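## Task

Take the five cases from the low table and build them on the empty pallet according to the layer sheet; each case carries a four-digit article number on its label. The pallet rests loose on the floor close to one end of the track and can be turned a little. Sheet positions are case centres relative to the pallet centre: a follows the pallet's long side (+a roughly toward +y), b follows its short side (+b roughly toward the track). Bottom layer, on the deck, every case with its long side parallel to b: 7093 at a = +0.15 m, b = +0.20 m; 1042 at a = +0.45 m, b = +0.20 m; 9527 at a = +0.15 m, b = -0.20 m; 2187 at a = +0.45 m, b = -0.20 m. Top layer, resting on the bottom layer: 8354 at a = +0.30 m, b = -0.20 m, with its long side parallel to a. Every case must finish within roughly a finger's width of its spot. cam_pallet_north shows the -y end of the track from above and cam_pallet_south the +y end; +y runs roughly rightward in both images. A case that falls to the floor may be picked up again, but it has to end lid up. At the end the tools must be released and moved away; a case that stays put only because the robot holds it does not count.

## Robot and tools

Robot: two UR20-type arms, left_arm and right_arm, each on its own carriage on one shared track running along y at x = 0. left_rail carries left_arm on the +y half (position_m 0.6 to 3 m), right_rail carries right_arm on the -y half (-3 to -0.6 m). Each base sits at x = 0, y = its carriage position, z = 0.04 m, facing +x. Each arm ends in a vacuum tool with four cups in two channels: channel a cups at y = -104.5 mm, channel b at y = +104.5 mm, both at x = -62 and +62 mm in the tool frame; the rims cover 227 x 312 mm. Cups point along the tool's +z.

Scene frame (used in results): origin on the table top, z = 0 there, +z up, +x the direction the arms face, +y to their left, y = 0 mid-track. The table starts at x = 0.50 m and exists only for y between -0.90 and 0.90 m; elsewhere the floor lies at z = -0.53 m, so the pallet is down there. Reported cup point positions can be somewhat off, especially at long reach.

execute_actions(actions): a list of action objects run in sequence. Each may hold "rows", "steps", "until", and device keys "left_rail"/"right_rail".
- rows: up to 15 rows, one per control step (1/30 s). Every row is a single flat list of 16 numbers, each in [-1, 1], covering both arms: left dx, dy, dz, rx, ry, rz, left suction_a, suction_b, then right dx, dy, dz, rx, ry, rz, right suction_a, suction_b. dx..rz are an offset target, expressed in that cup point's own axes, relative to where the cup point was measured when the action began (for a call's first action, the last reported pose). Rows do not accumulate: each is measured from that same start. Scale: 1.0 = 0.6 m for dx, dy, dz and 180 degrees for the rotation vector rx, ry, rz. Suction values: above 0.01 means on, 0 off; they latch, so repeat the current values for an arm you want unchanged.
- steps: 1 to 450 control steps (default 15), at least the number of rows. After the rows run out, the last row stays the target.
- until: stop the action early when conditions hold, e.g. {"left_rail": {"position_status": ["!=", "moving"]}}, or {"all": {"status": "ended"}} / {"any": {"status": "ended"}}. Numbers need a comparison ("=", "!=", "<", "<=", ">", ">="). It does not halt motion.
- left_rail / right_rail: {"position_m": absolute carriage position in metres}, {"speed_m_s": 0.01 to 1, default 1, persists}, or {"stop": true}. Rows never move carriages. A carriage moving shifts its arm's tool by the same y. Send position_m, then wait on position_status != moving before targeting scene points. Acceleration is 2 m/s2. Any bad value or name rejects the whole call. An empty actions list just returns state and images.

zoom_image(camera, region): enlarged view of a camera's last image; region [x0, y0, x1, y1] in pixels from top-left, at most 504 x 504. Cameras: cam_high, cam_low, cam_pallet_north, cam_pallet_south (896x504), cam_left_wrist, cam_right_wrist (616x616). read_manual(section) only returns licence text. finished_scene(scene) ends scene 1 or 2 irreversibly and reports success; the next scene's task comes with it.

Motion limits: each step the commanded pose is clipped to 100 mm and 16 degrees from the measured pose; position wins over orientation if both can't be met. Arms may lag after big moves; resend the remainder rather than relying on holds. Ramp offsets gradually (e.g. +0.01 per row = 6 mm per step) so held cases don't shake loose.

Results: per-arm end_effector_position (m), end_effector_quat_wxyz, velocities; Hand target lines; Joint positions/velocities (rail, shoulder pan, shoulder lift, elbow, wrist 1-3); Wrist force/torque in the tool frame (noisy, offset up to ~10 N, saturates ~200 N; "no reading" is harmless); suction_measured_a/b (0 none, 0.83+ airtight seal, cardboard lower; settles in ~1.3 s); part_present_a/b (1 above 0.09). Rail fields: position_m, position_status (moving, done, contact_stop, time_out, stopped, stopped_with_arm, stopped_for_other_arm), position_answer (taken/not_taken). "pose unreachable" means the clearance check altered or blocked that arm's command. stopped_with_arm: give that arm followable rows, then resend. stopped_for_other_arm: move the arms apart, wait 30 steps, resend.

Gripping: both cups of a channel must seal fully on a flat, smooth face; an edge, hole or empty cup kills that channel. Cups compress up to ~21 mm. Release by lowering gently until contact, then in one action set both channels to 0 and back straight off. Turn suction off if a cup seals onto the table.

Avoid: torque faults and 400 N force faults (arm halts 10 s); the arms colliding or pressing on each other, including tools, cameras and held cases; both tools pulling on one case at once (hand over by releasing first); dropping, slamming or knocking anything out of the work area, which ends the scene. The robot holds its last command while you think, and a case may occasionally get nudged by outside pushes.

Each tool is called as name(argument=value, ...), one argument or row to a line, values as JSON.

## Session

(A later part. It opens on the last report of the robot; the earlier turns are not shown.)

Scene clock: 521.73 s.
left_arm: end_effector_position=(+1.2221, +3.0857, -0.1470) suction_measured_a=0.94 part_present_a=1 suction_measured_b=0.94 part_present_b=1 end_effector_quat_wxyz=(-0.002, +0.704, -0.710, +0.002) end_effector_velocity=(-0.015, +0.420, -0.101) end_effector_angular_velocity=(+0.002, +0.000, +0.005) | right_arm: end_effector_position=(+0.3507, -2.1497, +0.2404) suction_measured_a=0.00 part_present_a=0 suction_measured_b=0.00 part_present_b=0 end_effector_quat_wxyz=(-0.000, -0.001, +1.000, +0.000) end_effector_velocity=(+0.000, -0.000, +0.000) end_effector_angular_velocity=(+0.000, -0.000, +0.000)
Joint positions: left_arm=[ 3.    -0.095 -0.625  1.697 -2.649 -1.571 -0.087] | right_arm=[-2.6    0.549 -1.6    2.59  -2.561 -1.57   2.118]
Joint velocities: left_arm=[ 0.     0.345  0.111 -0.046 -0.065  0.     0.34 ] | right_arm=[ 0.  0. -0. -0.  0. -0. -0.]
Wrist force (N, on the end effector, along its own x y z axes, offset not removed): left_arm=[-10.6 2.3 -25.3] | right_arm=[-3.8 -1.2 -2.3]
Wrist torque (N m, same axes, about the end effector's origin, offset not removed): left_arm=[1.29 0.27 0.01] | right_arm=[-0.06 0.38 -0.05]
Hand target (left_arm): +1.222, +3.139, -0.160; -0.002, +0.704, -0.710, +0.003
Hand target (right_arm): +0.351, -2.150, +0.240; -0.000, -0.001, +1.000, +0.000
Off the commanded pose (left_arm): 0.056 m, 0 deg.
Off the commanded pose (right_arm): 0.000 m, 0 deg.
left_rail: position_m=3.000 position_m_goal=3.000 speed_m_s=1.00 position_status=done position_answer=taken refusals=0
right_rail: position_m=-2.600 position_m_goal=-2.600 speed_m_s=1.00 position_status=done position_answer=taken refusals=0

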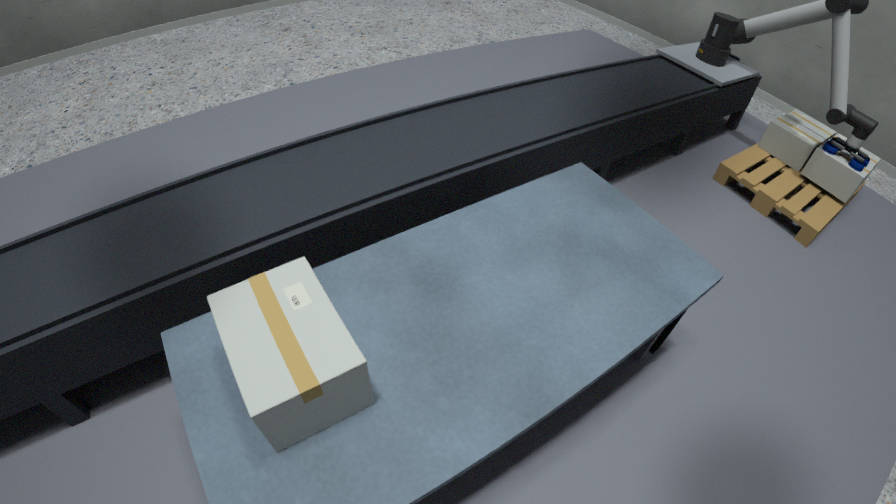

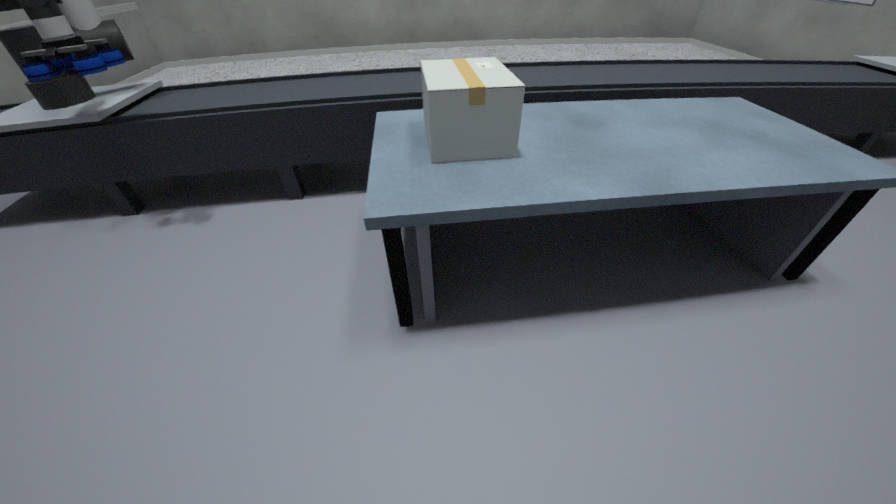

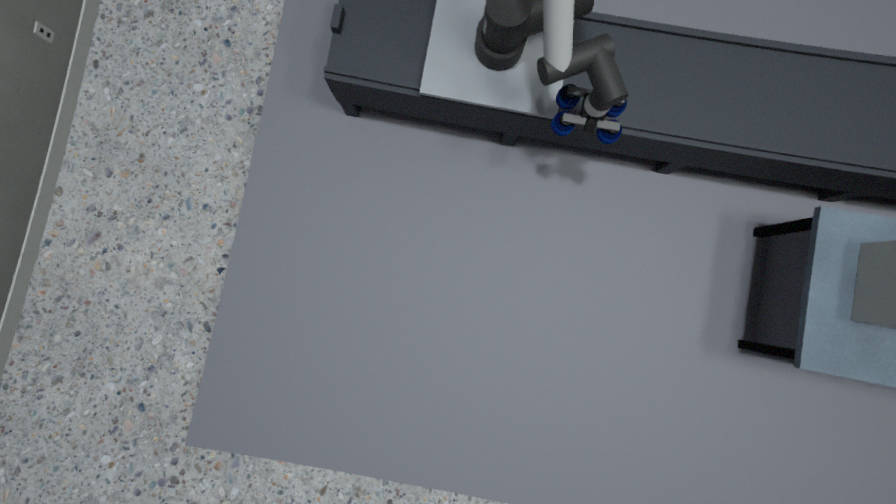

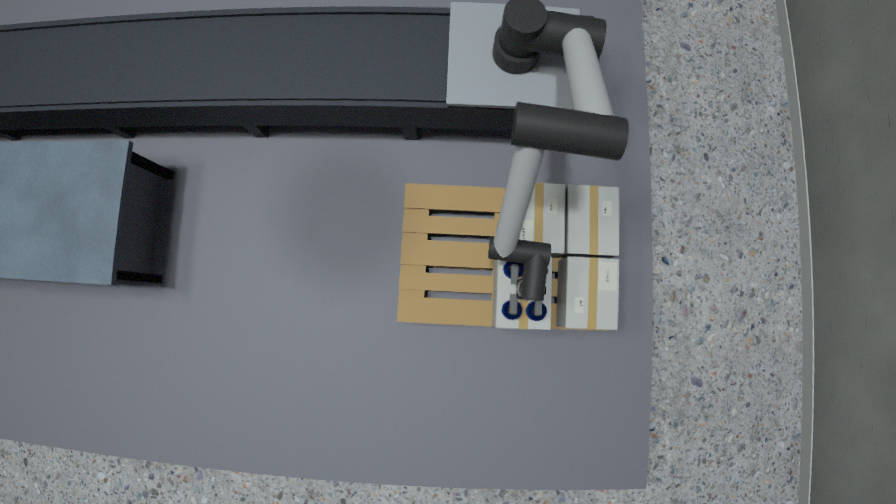

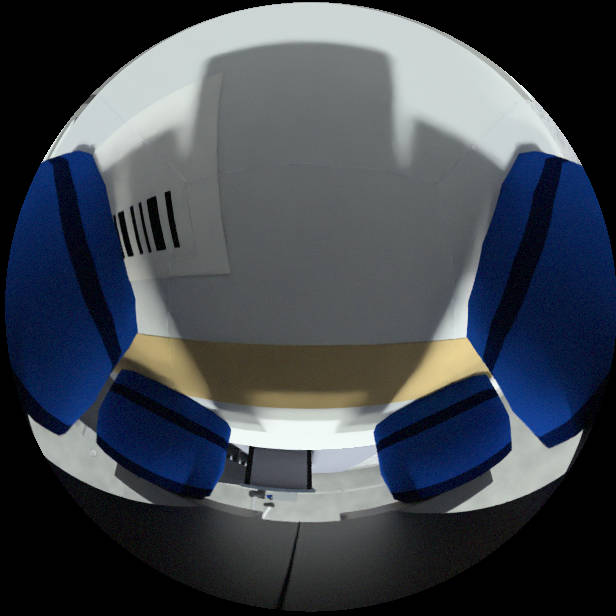

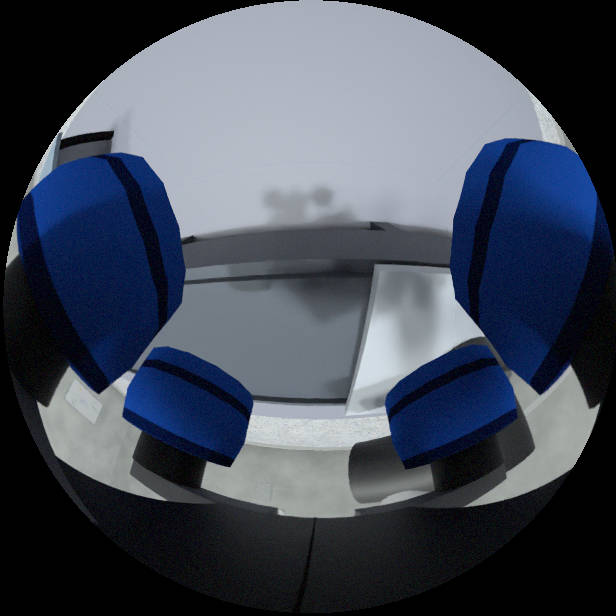

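execute_actions(
  actions=[],
)

zoom_image(
  camera="cam_pallet_south",
  region=[490, 240, 630, 345],
)

Scene clock: 523.20 s.
left_arm: end_effector_position=(+1.2215, +3.1386, -0.1596) suction_measured_a=0.94 part_present_a=1 suction_measured_b=0.94 part_present_b=1 end_effector_quat_wxyz=(-0.002, +0.704, -0.710, +0.003) end_effector_velocity=(-0.000, +0.000, -0.000) end_effector_angular_velocity=(+0.000, +0.000, +0.000) | right_arm: end_effector_position=(+0.3507, -2.1497, +0.2404) suction_measured_a=0.00 part_present_a=0 suction_measured_b=0.00 part_present_b=0 end_effector_quat_wxyz=(-0.000, -0.001, +1.000, +0.000) end_effector_velocity=(-0.000, -0.000, -0.000) end_effector_angular_velocity=(-0.000, +0.000, +0.000)
Joint positions: left_arm=[ 3.    -0.051 -0.609  1.687 -2.656 -1.572 -0.042] | right_arm=[-2.6    0.549 -1.6    2.59  -2.561 -1.57   2.118]
Joint velocities: left_arm=[ 0.  0.  0.  0. -0.  0.  0.] | right_arm=[ 0. -0.  0.  0.  0.  0. -0.]
Wrist force (N, on the end effector, along its own x y z axes, offset not removed): left_arm=[4.1 -2.4 -28.0] | right_arm=[-5.2 -0.7 -0.7]
Wrist torque (N m, same axes, about the end effector's origin, offset not removed): left_arm=[0.68 -0.04 -0.04] | right_arm=[-0.01 0.67 -0.12]
Hand target (left_arm): +1.222, +3.139, -0.160; -0.002, +0.704, -0.710, +0.003
Hand target (right_arm): +0.351, -2.150, +0.240; -0.000, -0.001, +1.000, +0.000
Off the commanded pose (left_arm): 0.003 m, 0 deg.
Off the commanded pose (right_arm): 0.000 m, 0 deg.
left_rail: position_m=3.000 position_m_goal=3.000 speed_m_s=1.00 position_status=done position_answer=taken refusals=0
right_rail: position_m=-2.600 position_m_goal=-2.600 speed_m_s=1.00 position_status=done position_answer=taken refusals=0

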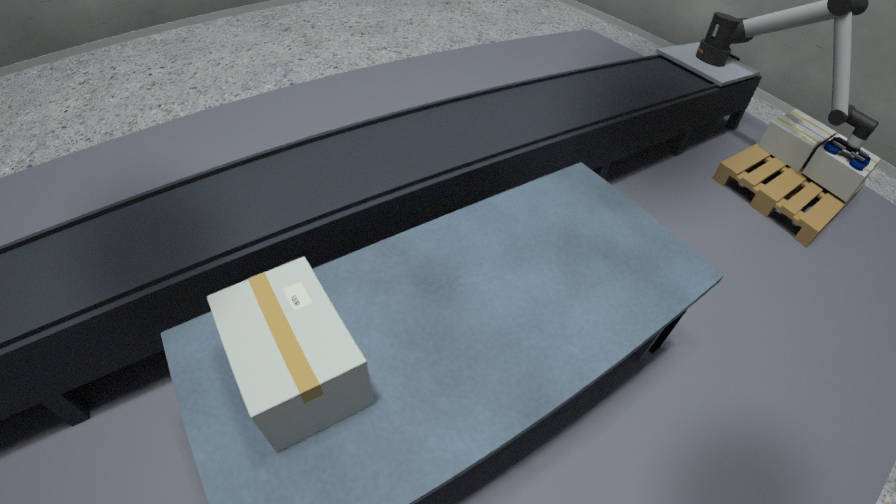

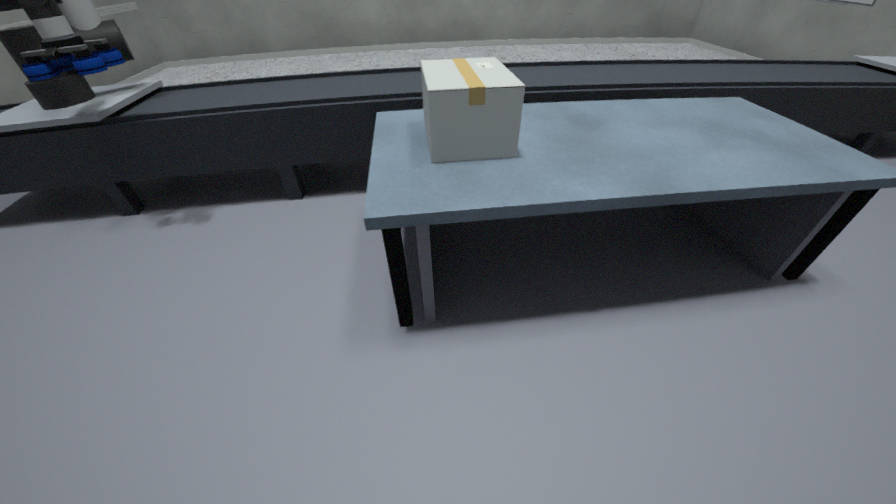

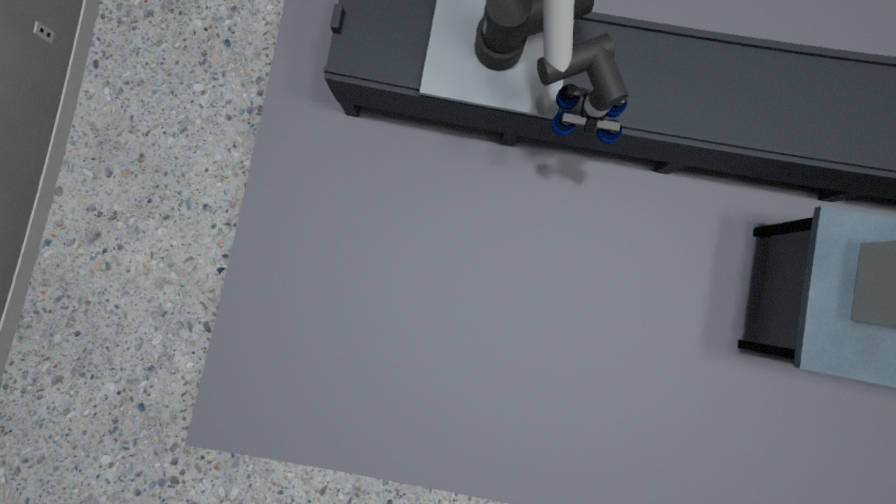

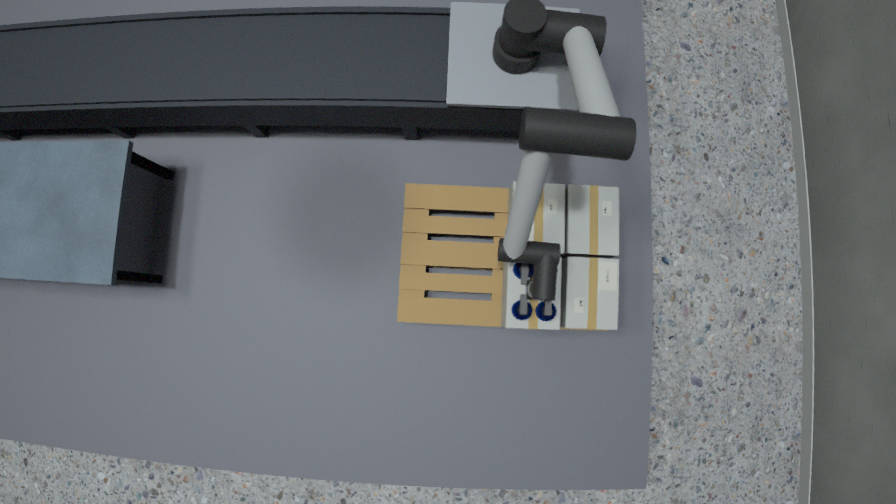

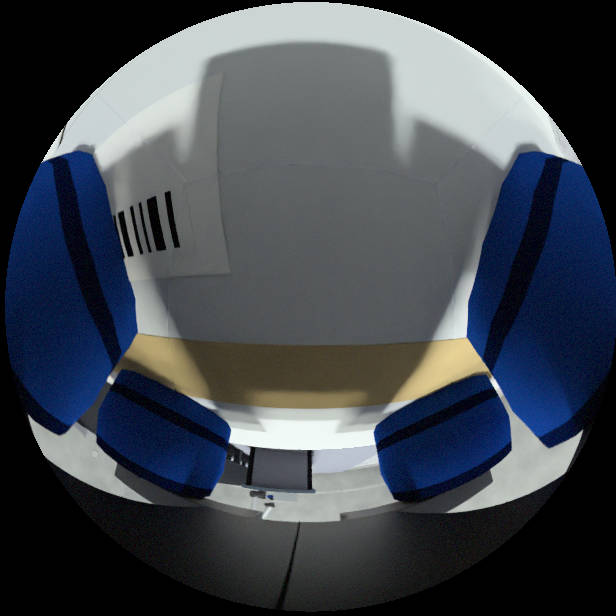

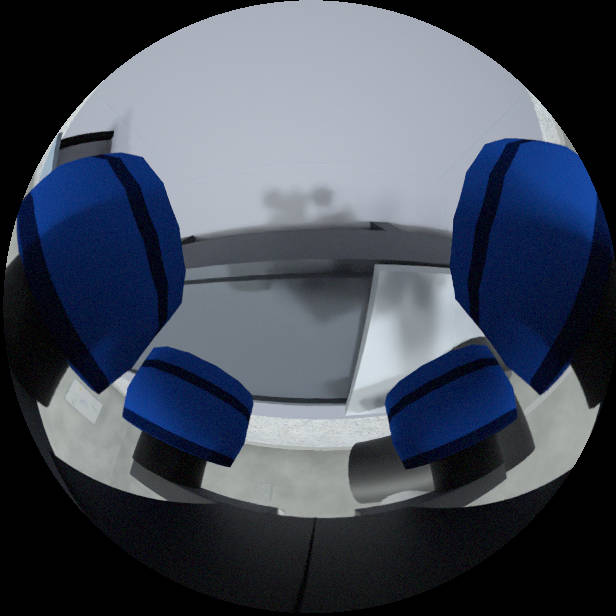

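Region (490, 240, 630, 345) of cam_pallet_south's 896x504 image, scaled by 3.600, with more detail than that image has; it fills the top 378 rows of this view, and the rest is white.

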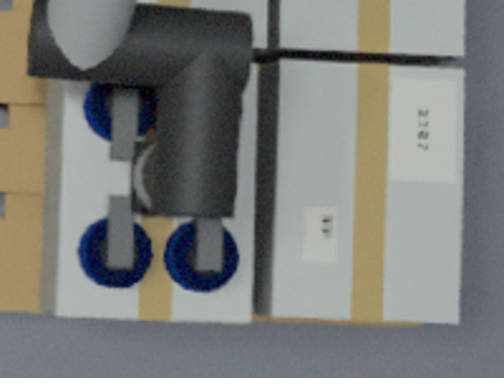

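execute_actions(
  actions=[
    {"rows":[[-0.007,0.004,0.004,0,0,0,1,1,0,0,0,0,0,0,0,0],[-0.016,0.009,0.009,0,0,0,1,1,0,0,0,0,0,0,0,0],[-0.026,0.015,0.014,0,0,0,1,1,0,0,0,0,0,0,0,0],[-0.0367,0.0217,0.02,0,0,0,1,1,0,0,0,0,0,0,0,0]],"steps":5},
  ],
)

Scene clock: 528.83 s.
left_arm: end_effector_position=(+1.2180, +3.1454, -0.1631) suction_measured_a=0.94 part_present_a=1 suction_measured_b=0.94 part_present_b=1 end_effector_quat_wxyz=(-0.002, +0.704, -0.710, +0.003) end_effector_velocity=(-0.061, +0.103, -0.057) end_effector_angular_velocity=(+0.001, +0.004, +0.001) | right_arm: end_effector_position=(+0.3507, -2.1497, +0.2404) suction_measured_a=0.00 part_present_a=0 suction_measured_b=0.00 part_present_b=0 end_effector_quat_wxyz=(-0.000, -0.001, +1.000, +0.000) end_effector_velocity=(+0.000, -0.000, -0.000) end_effector_angular_velocity=(-0.000, -0.000, -0.000)
Joint positions: left_arm=[ 3.    -0.046 -0.607  1.691 -2.662 -1.572 -0.037] | right_arm=[-2.6    0.549 -1.6    2.59  -2.561 -1.57   2.118]
Joint velocities: left_arm=[ 0.     0.083  0.032  0.067 -0.095 -0.     0.082] | right_arm=[ 0. -0.  0.  0. -0. -0.  0.]
Wrist force (N, on the end effector, along its own x y z axes, offset not removed): left_arm=[10.7 -4.6 -35.5] | right_arm=[-3.8 -1.0 0.7]
Wrist torque (N m, same axes, about the end effector's origin, offset not removed): left_arm=[1.19 0.63 -0.10] | right_arm=[0.03 0.45 -0.06]
Hand target (left_arm): +1.209, +3.160, -0.172; -0.002, +0.704, -0.710, +0.003
Hand target (right_arm): +0.351, -2.150, +0.240; -0.000, -0.001, +1.000, +0.000
Off the commanded pose (left_arm): 0.020 m, 0 deg.
Off the commanded pose (right_arm): 0.000 m, 0 deg.
left_rail: position_m=3.000 position_m_goal=3.000 speed_m_s=1.00 position_status=done position_answer=taken refusals=0
right_rail: position_m=-2.600 position_m_goal=-2.600 speed_m_s=1.00 position_status=done position_answer=taken refusals=0

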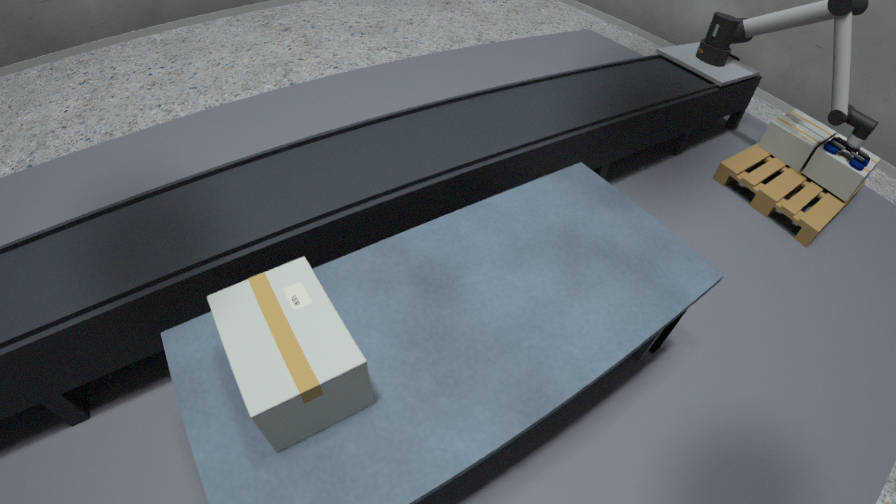

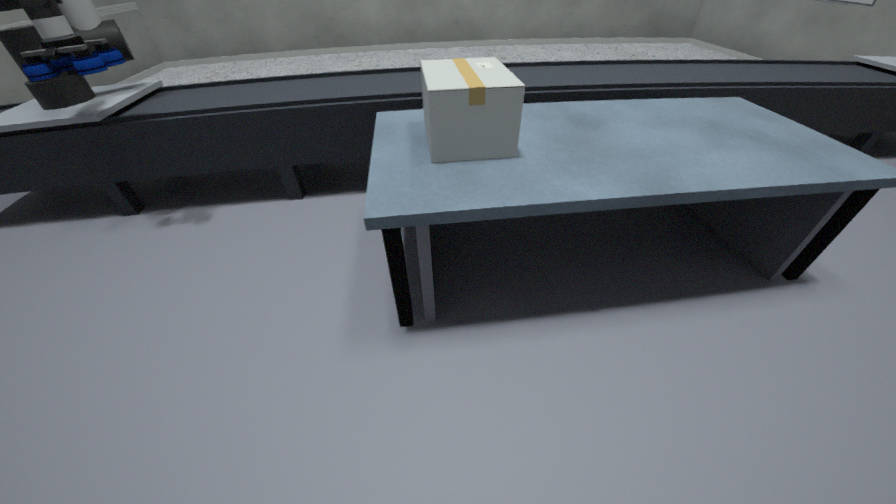

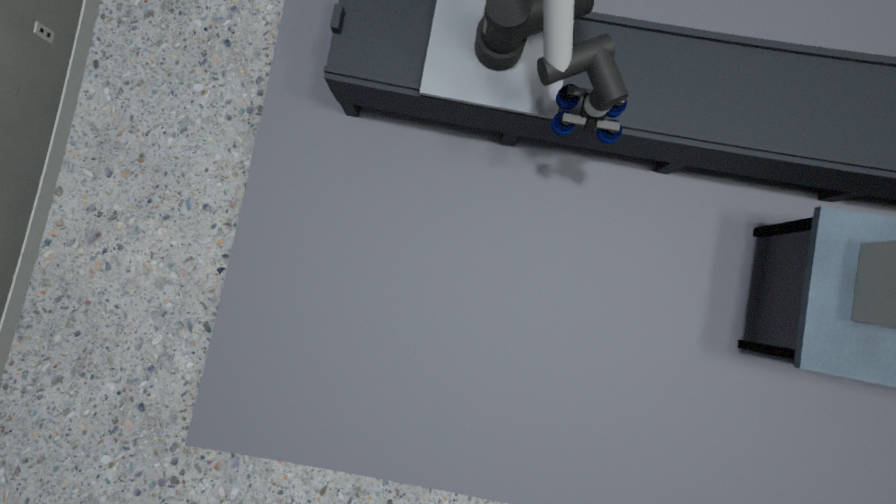

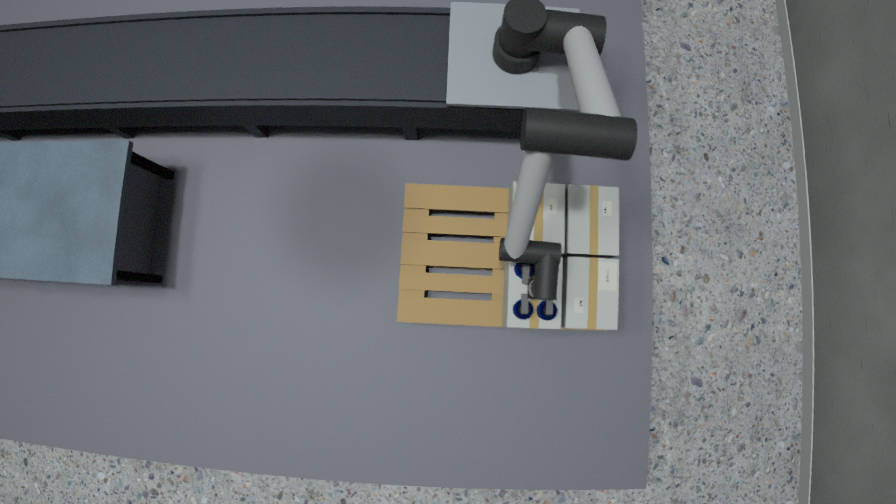

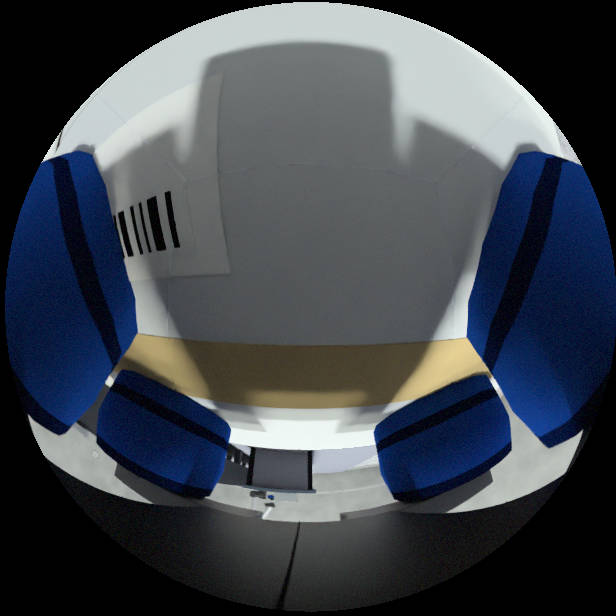

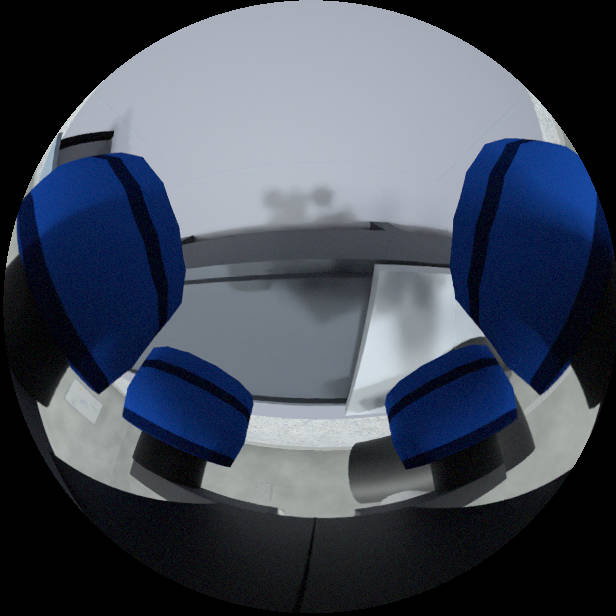

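execute_actions(
  actions=[],
)

zoom_image(
  camera="cam_pallet_south",
  region=[490, 240, 630, 345],
)

Scene clock: 530.03 s.
left_arm: end_effector_position=(+1.2087, +3.1605, -0.1716) suction_measured_a=0.94 part_present_a=1 suction_measured_b=0.94 part_present_b=1 end_effector_quat_wxyz=(-0.002, +0.704, -0.710, +0.003) end_effector_velocity=(-0.000, +0.000, -0.000) end_effector_angular_velocity=(+0.000, +0.000, +0.000) | right_arm: end_effector_position=(+0.3507, -2.1497, +0.2404) suction_measured_a=0.00 part_present_a=0 suction_measured_b=0.00 part_present_b=0 end_effector_quat_wxyz=(-0.000, -0.001, +1.000, +0.000) end_effector_velocity=(-0.000, +0.000, +0.000) end_effector_angular_velocity=(+0.000, -0.000, +0.000)
Joint positions: left_arm=[ 3.    -0.033 -0.602  1.701 -2.677 -1.572 -0.025] | right_arm=[-2.6    0.549 -1.6    2.59  -2.561 -1.57   2.118]
Joint velocities: left_arm=[ 0.  0.  0.  0. -0.  0.  0.] | right_arm=[ 0.  0. -0.  0. -0.  0. -0.]
Wrist force (N, on the end effector, along its own x y z axes, offset not removed): left_arm=[0.2 -0.8 -32.9] | right_arm=[-1.3 -1.1 -1.0]
Wrist torque (N m, same axes, about the end effector's origin, offset not removed): left_arm=[0.98 0.52 -0.01] | right_arm=[-0.05 0.12 -0.11]
Hand target (left_arm): +1.209, +3.160, -0.172; -0.002, +0.704, -0.710, +0.003
Hand target (right_arm): +0.351, -2.150, +0.240; -0.000, -0.001, +1.000, +0.000
Off the commanded pose (left_arm): 0.000 m, 0 deg.
Off the commanded pose (right_arm): 0.000 m, 0 deg.
left_rail: position_m=3.000 position_m_goal=3.000 speed_m_s=1.00 position_status=done position_answer=taken refusals=0
right_rail: position_m=-2.600 position_m_goal=-2.600 speed_m_s=1.00 position_status=done position_answer=taken refusals=0

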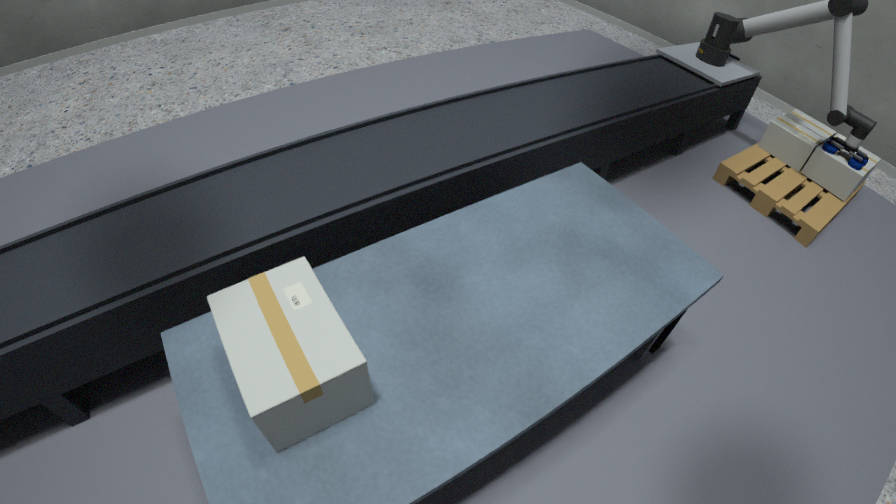

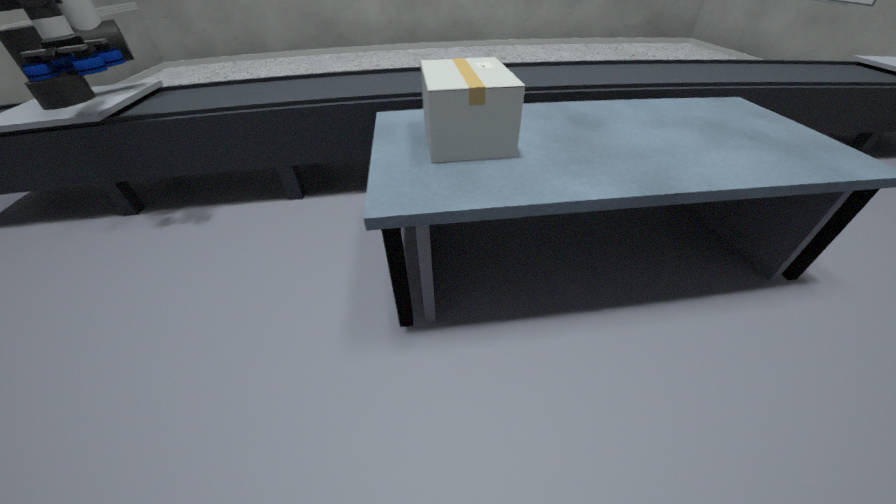

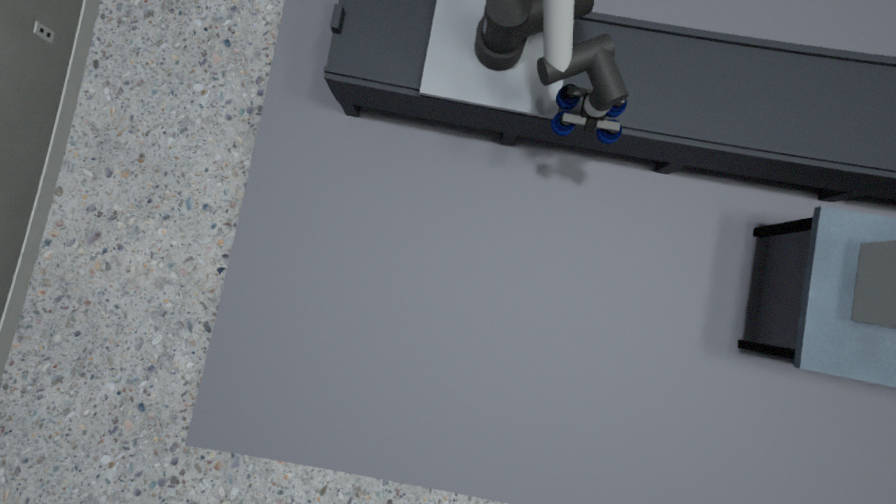

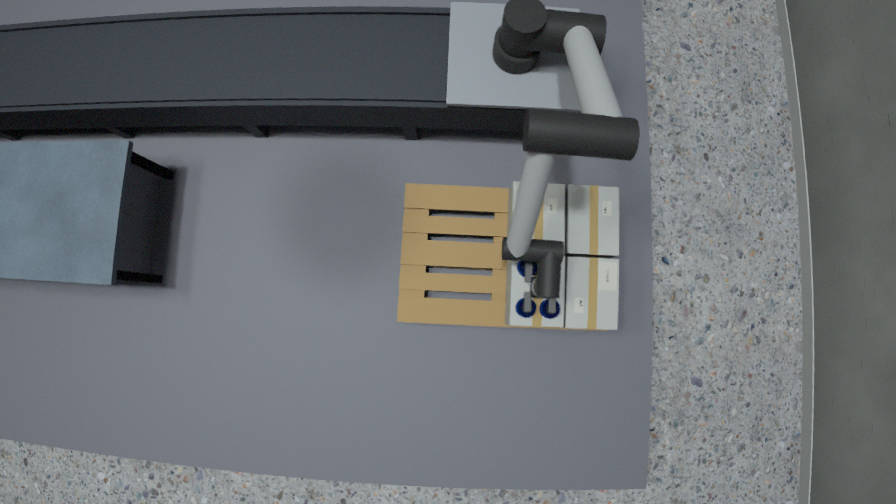

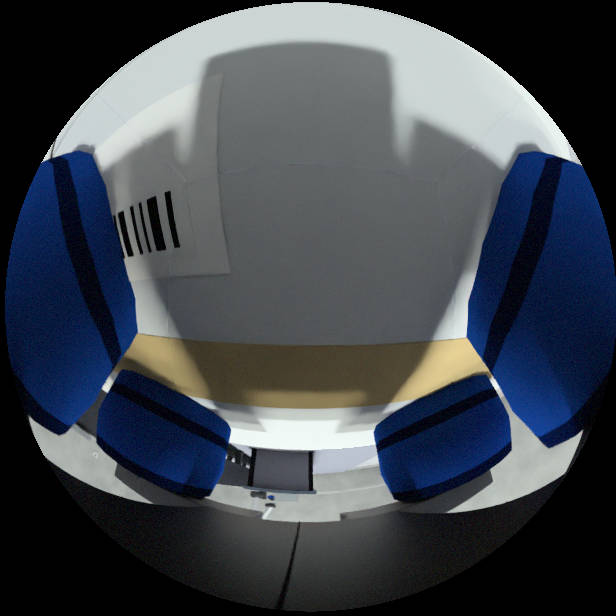

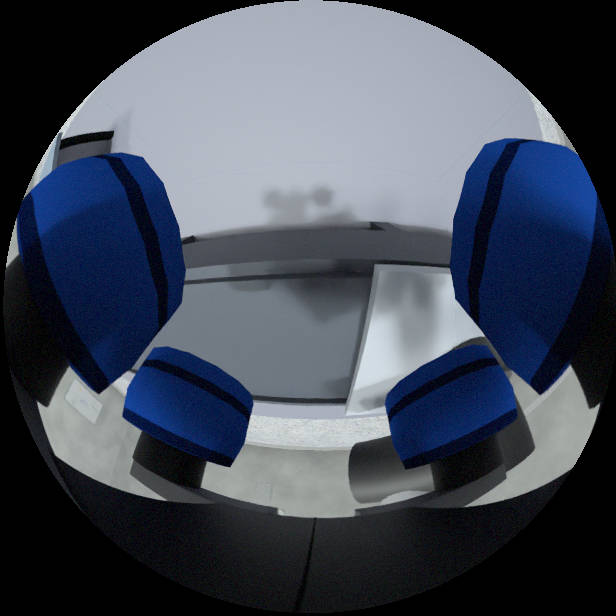

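Region (490, 240, 630, 345) of cam_pallet_south's 896x504 image, scaled by 3.600, with more detail than that image has; it fills the top 378 rows of this view, and the rest is white.

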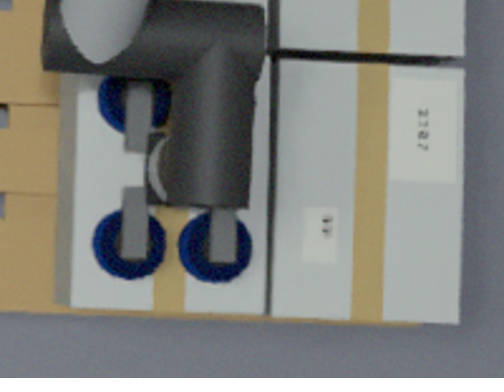

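zoom_image(
  camera="cam_pallet_south",
  region=[500, 300, 580, 340],
)

Region (500, 300, 580, 340) of cam_pallet_south's 896x504 image, scaled by 6.300, with more detail than that image has.

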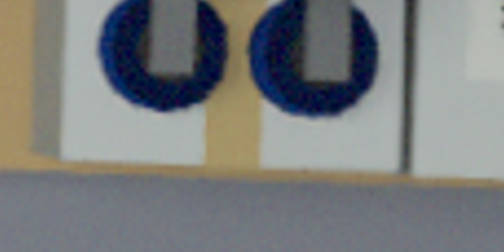

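execute_actions(
  actions=[
    {"rows":[[0.001,0,0.003,0,0,0,1,1,0,0,0,0,0,0,0,0],[0.002,0,0.006,0,0,0,1,1,0,0,0,0,0,0,0,0],[0.0033,0,0.0083,0,0,0,1,1,0,0,0,0,0,0,0,0]],"steps":3},
  ],
)

Scene clock: 536.00 s.
left_arm: end_effector_position=(+1.2086, +3.1604, -0.1722) suction_measured_a=0.94 part_present_a=1 suction_measured_b=0.94 part_present_b=1 end_effector_quat_wxyz=(-0.002, +0.704, -0.710, +0.003) end_effector_velocity=(-0.002, -0.005, -0.019) end_effector_angular_velocity=(+0.000, +0.002, -0.003) | right_arm: end_effector_position=(+0.3507, -2.1497, +0.2404) suction_measured_a=0.00 part_present_a=0 suction_measured_b=0.00 part_present_b=0 end_effector_quat_wxyz=(-0.000, -0.001, +1.000, +0.000) end_effector_velocity=(+0.000, -0.000, -0.000) end_effector_angular_velocity=(-0.000, +0.000, +0.000)
Joint positions: left_arm=[ 3.    -0.033 -0.602  1.701 -2.677 -1.572 -0.025] | right_arm=[-2.6    0.549 -1.6    2.59  -2.561 -1.57   2.118]
Joint velocities: left_arm=[ 0.    -0.004  0.018 -0.001 -0.015  0.    -0.001] | right_arm=[ 0. -0.  0. -0.  0.  0. -0.]
Wrist force (N, on the end effector, along its own x y z axes, offset not removed): left_arm=[-1.5 -2.7 -35.6] | right_arm=[-5.3 -2.7 -1.9]
Wrist torque (N m, same axes, about the end effector's origin, offset not removed): left_arm=[0.82 0.31 -0.02] | right_arm=[-0.16 0.62 -0.08]
Hand target (left_arm): +1.209, +3.159, -0.177; -0.002, +0.704, -0.710, +0.003
Hand target (right_arm): +0.351, -2.150, +0.240; -0.000, -0.001, +1.000, +0.000
Off the commanded pose (left_arm): 0.005 m, 0 deg.
Off the commanded pose (right_arm): 0.000 m, 0 deg.
left_rail: position_m=3.000 position_m_goal=3.000 speed_m_s=1.00 position_status=done position_answer=taken refusals=0
right_rail: position_m=-2.600 position_m_goal=-2.600 speed_m_s=1.00 position_status=done position_answer=taken refusals=0

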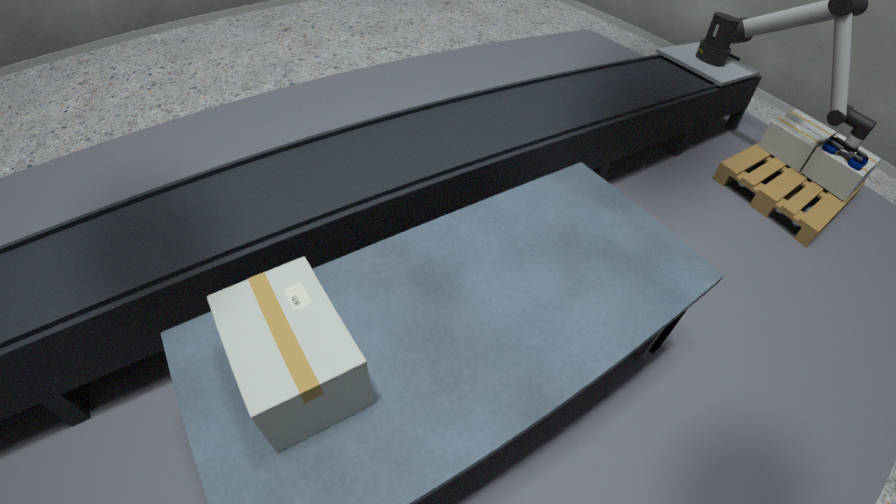

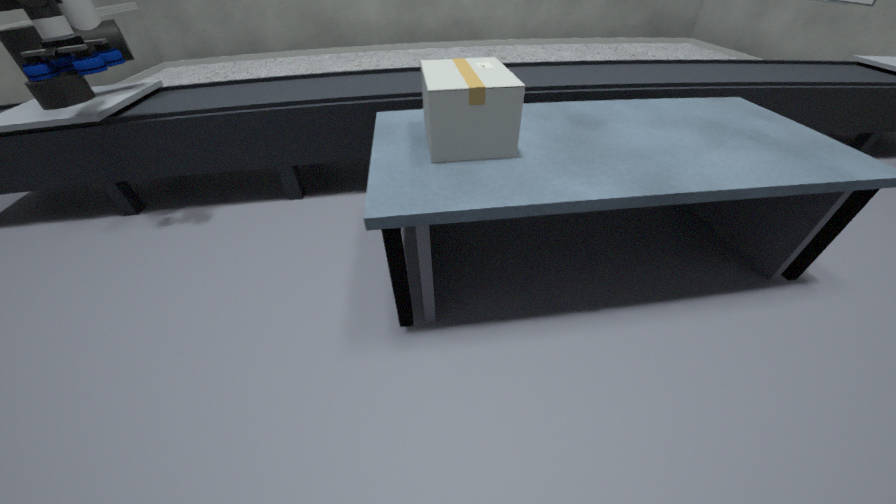

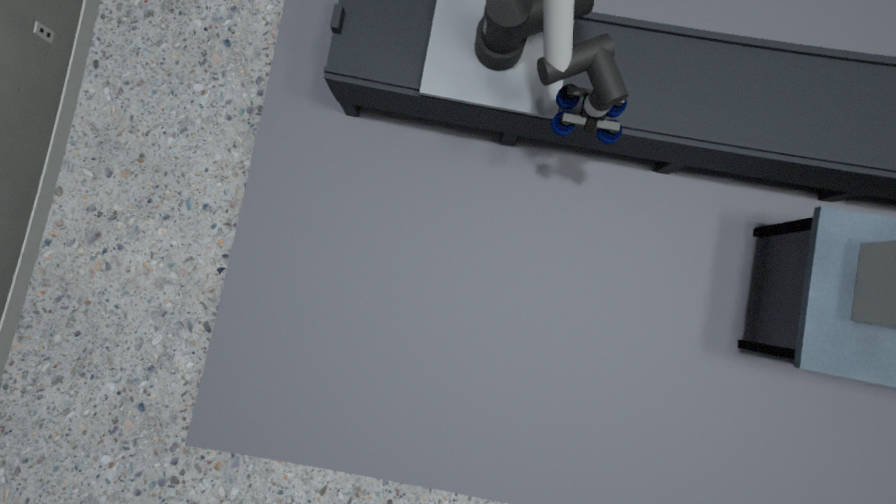

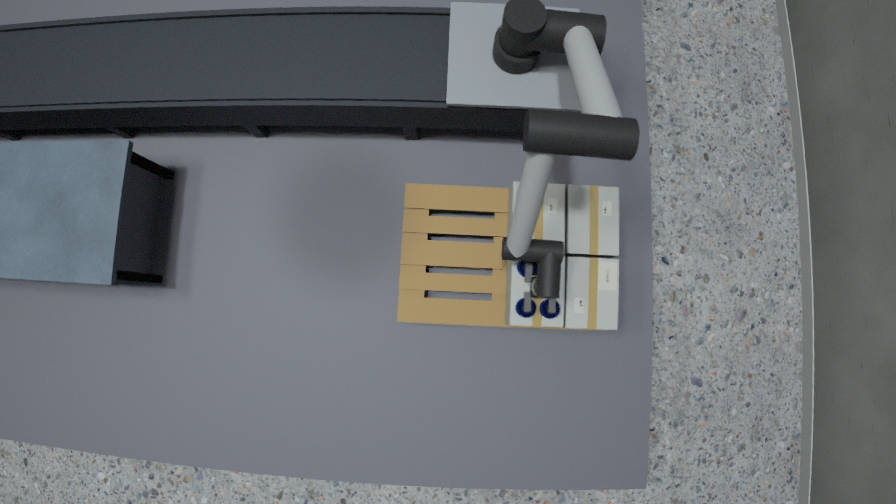

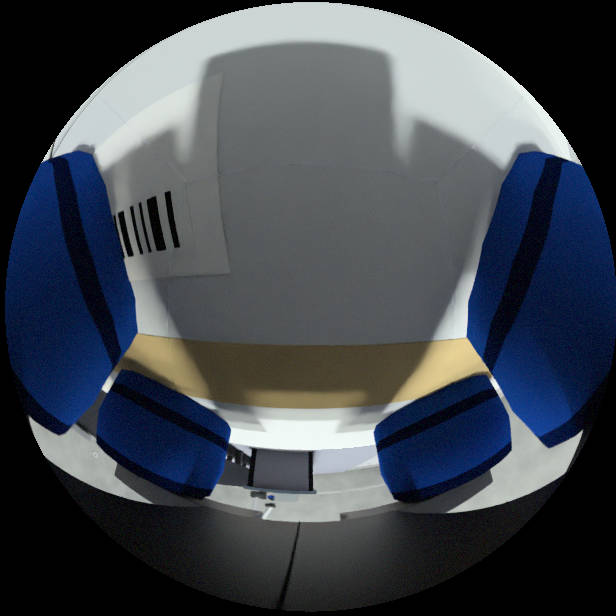

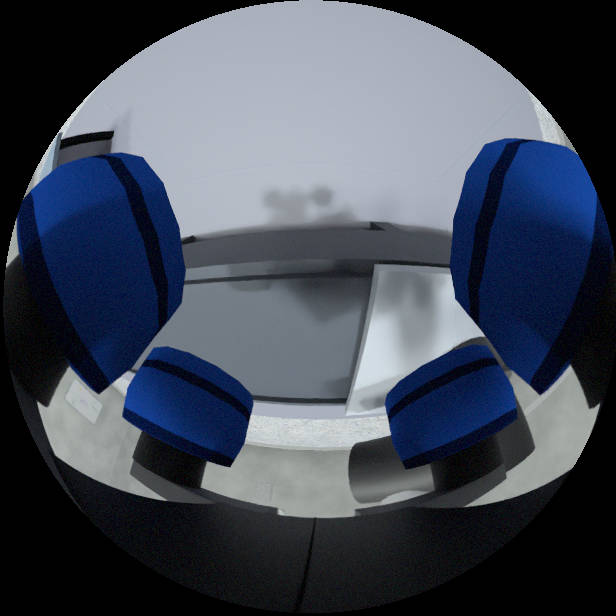

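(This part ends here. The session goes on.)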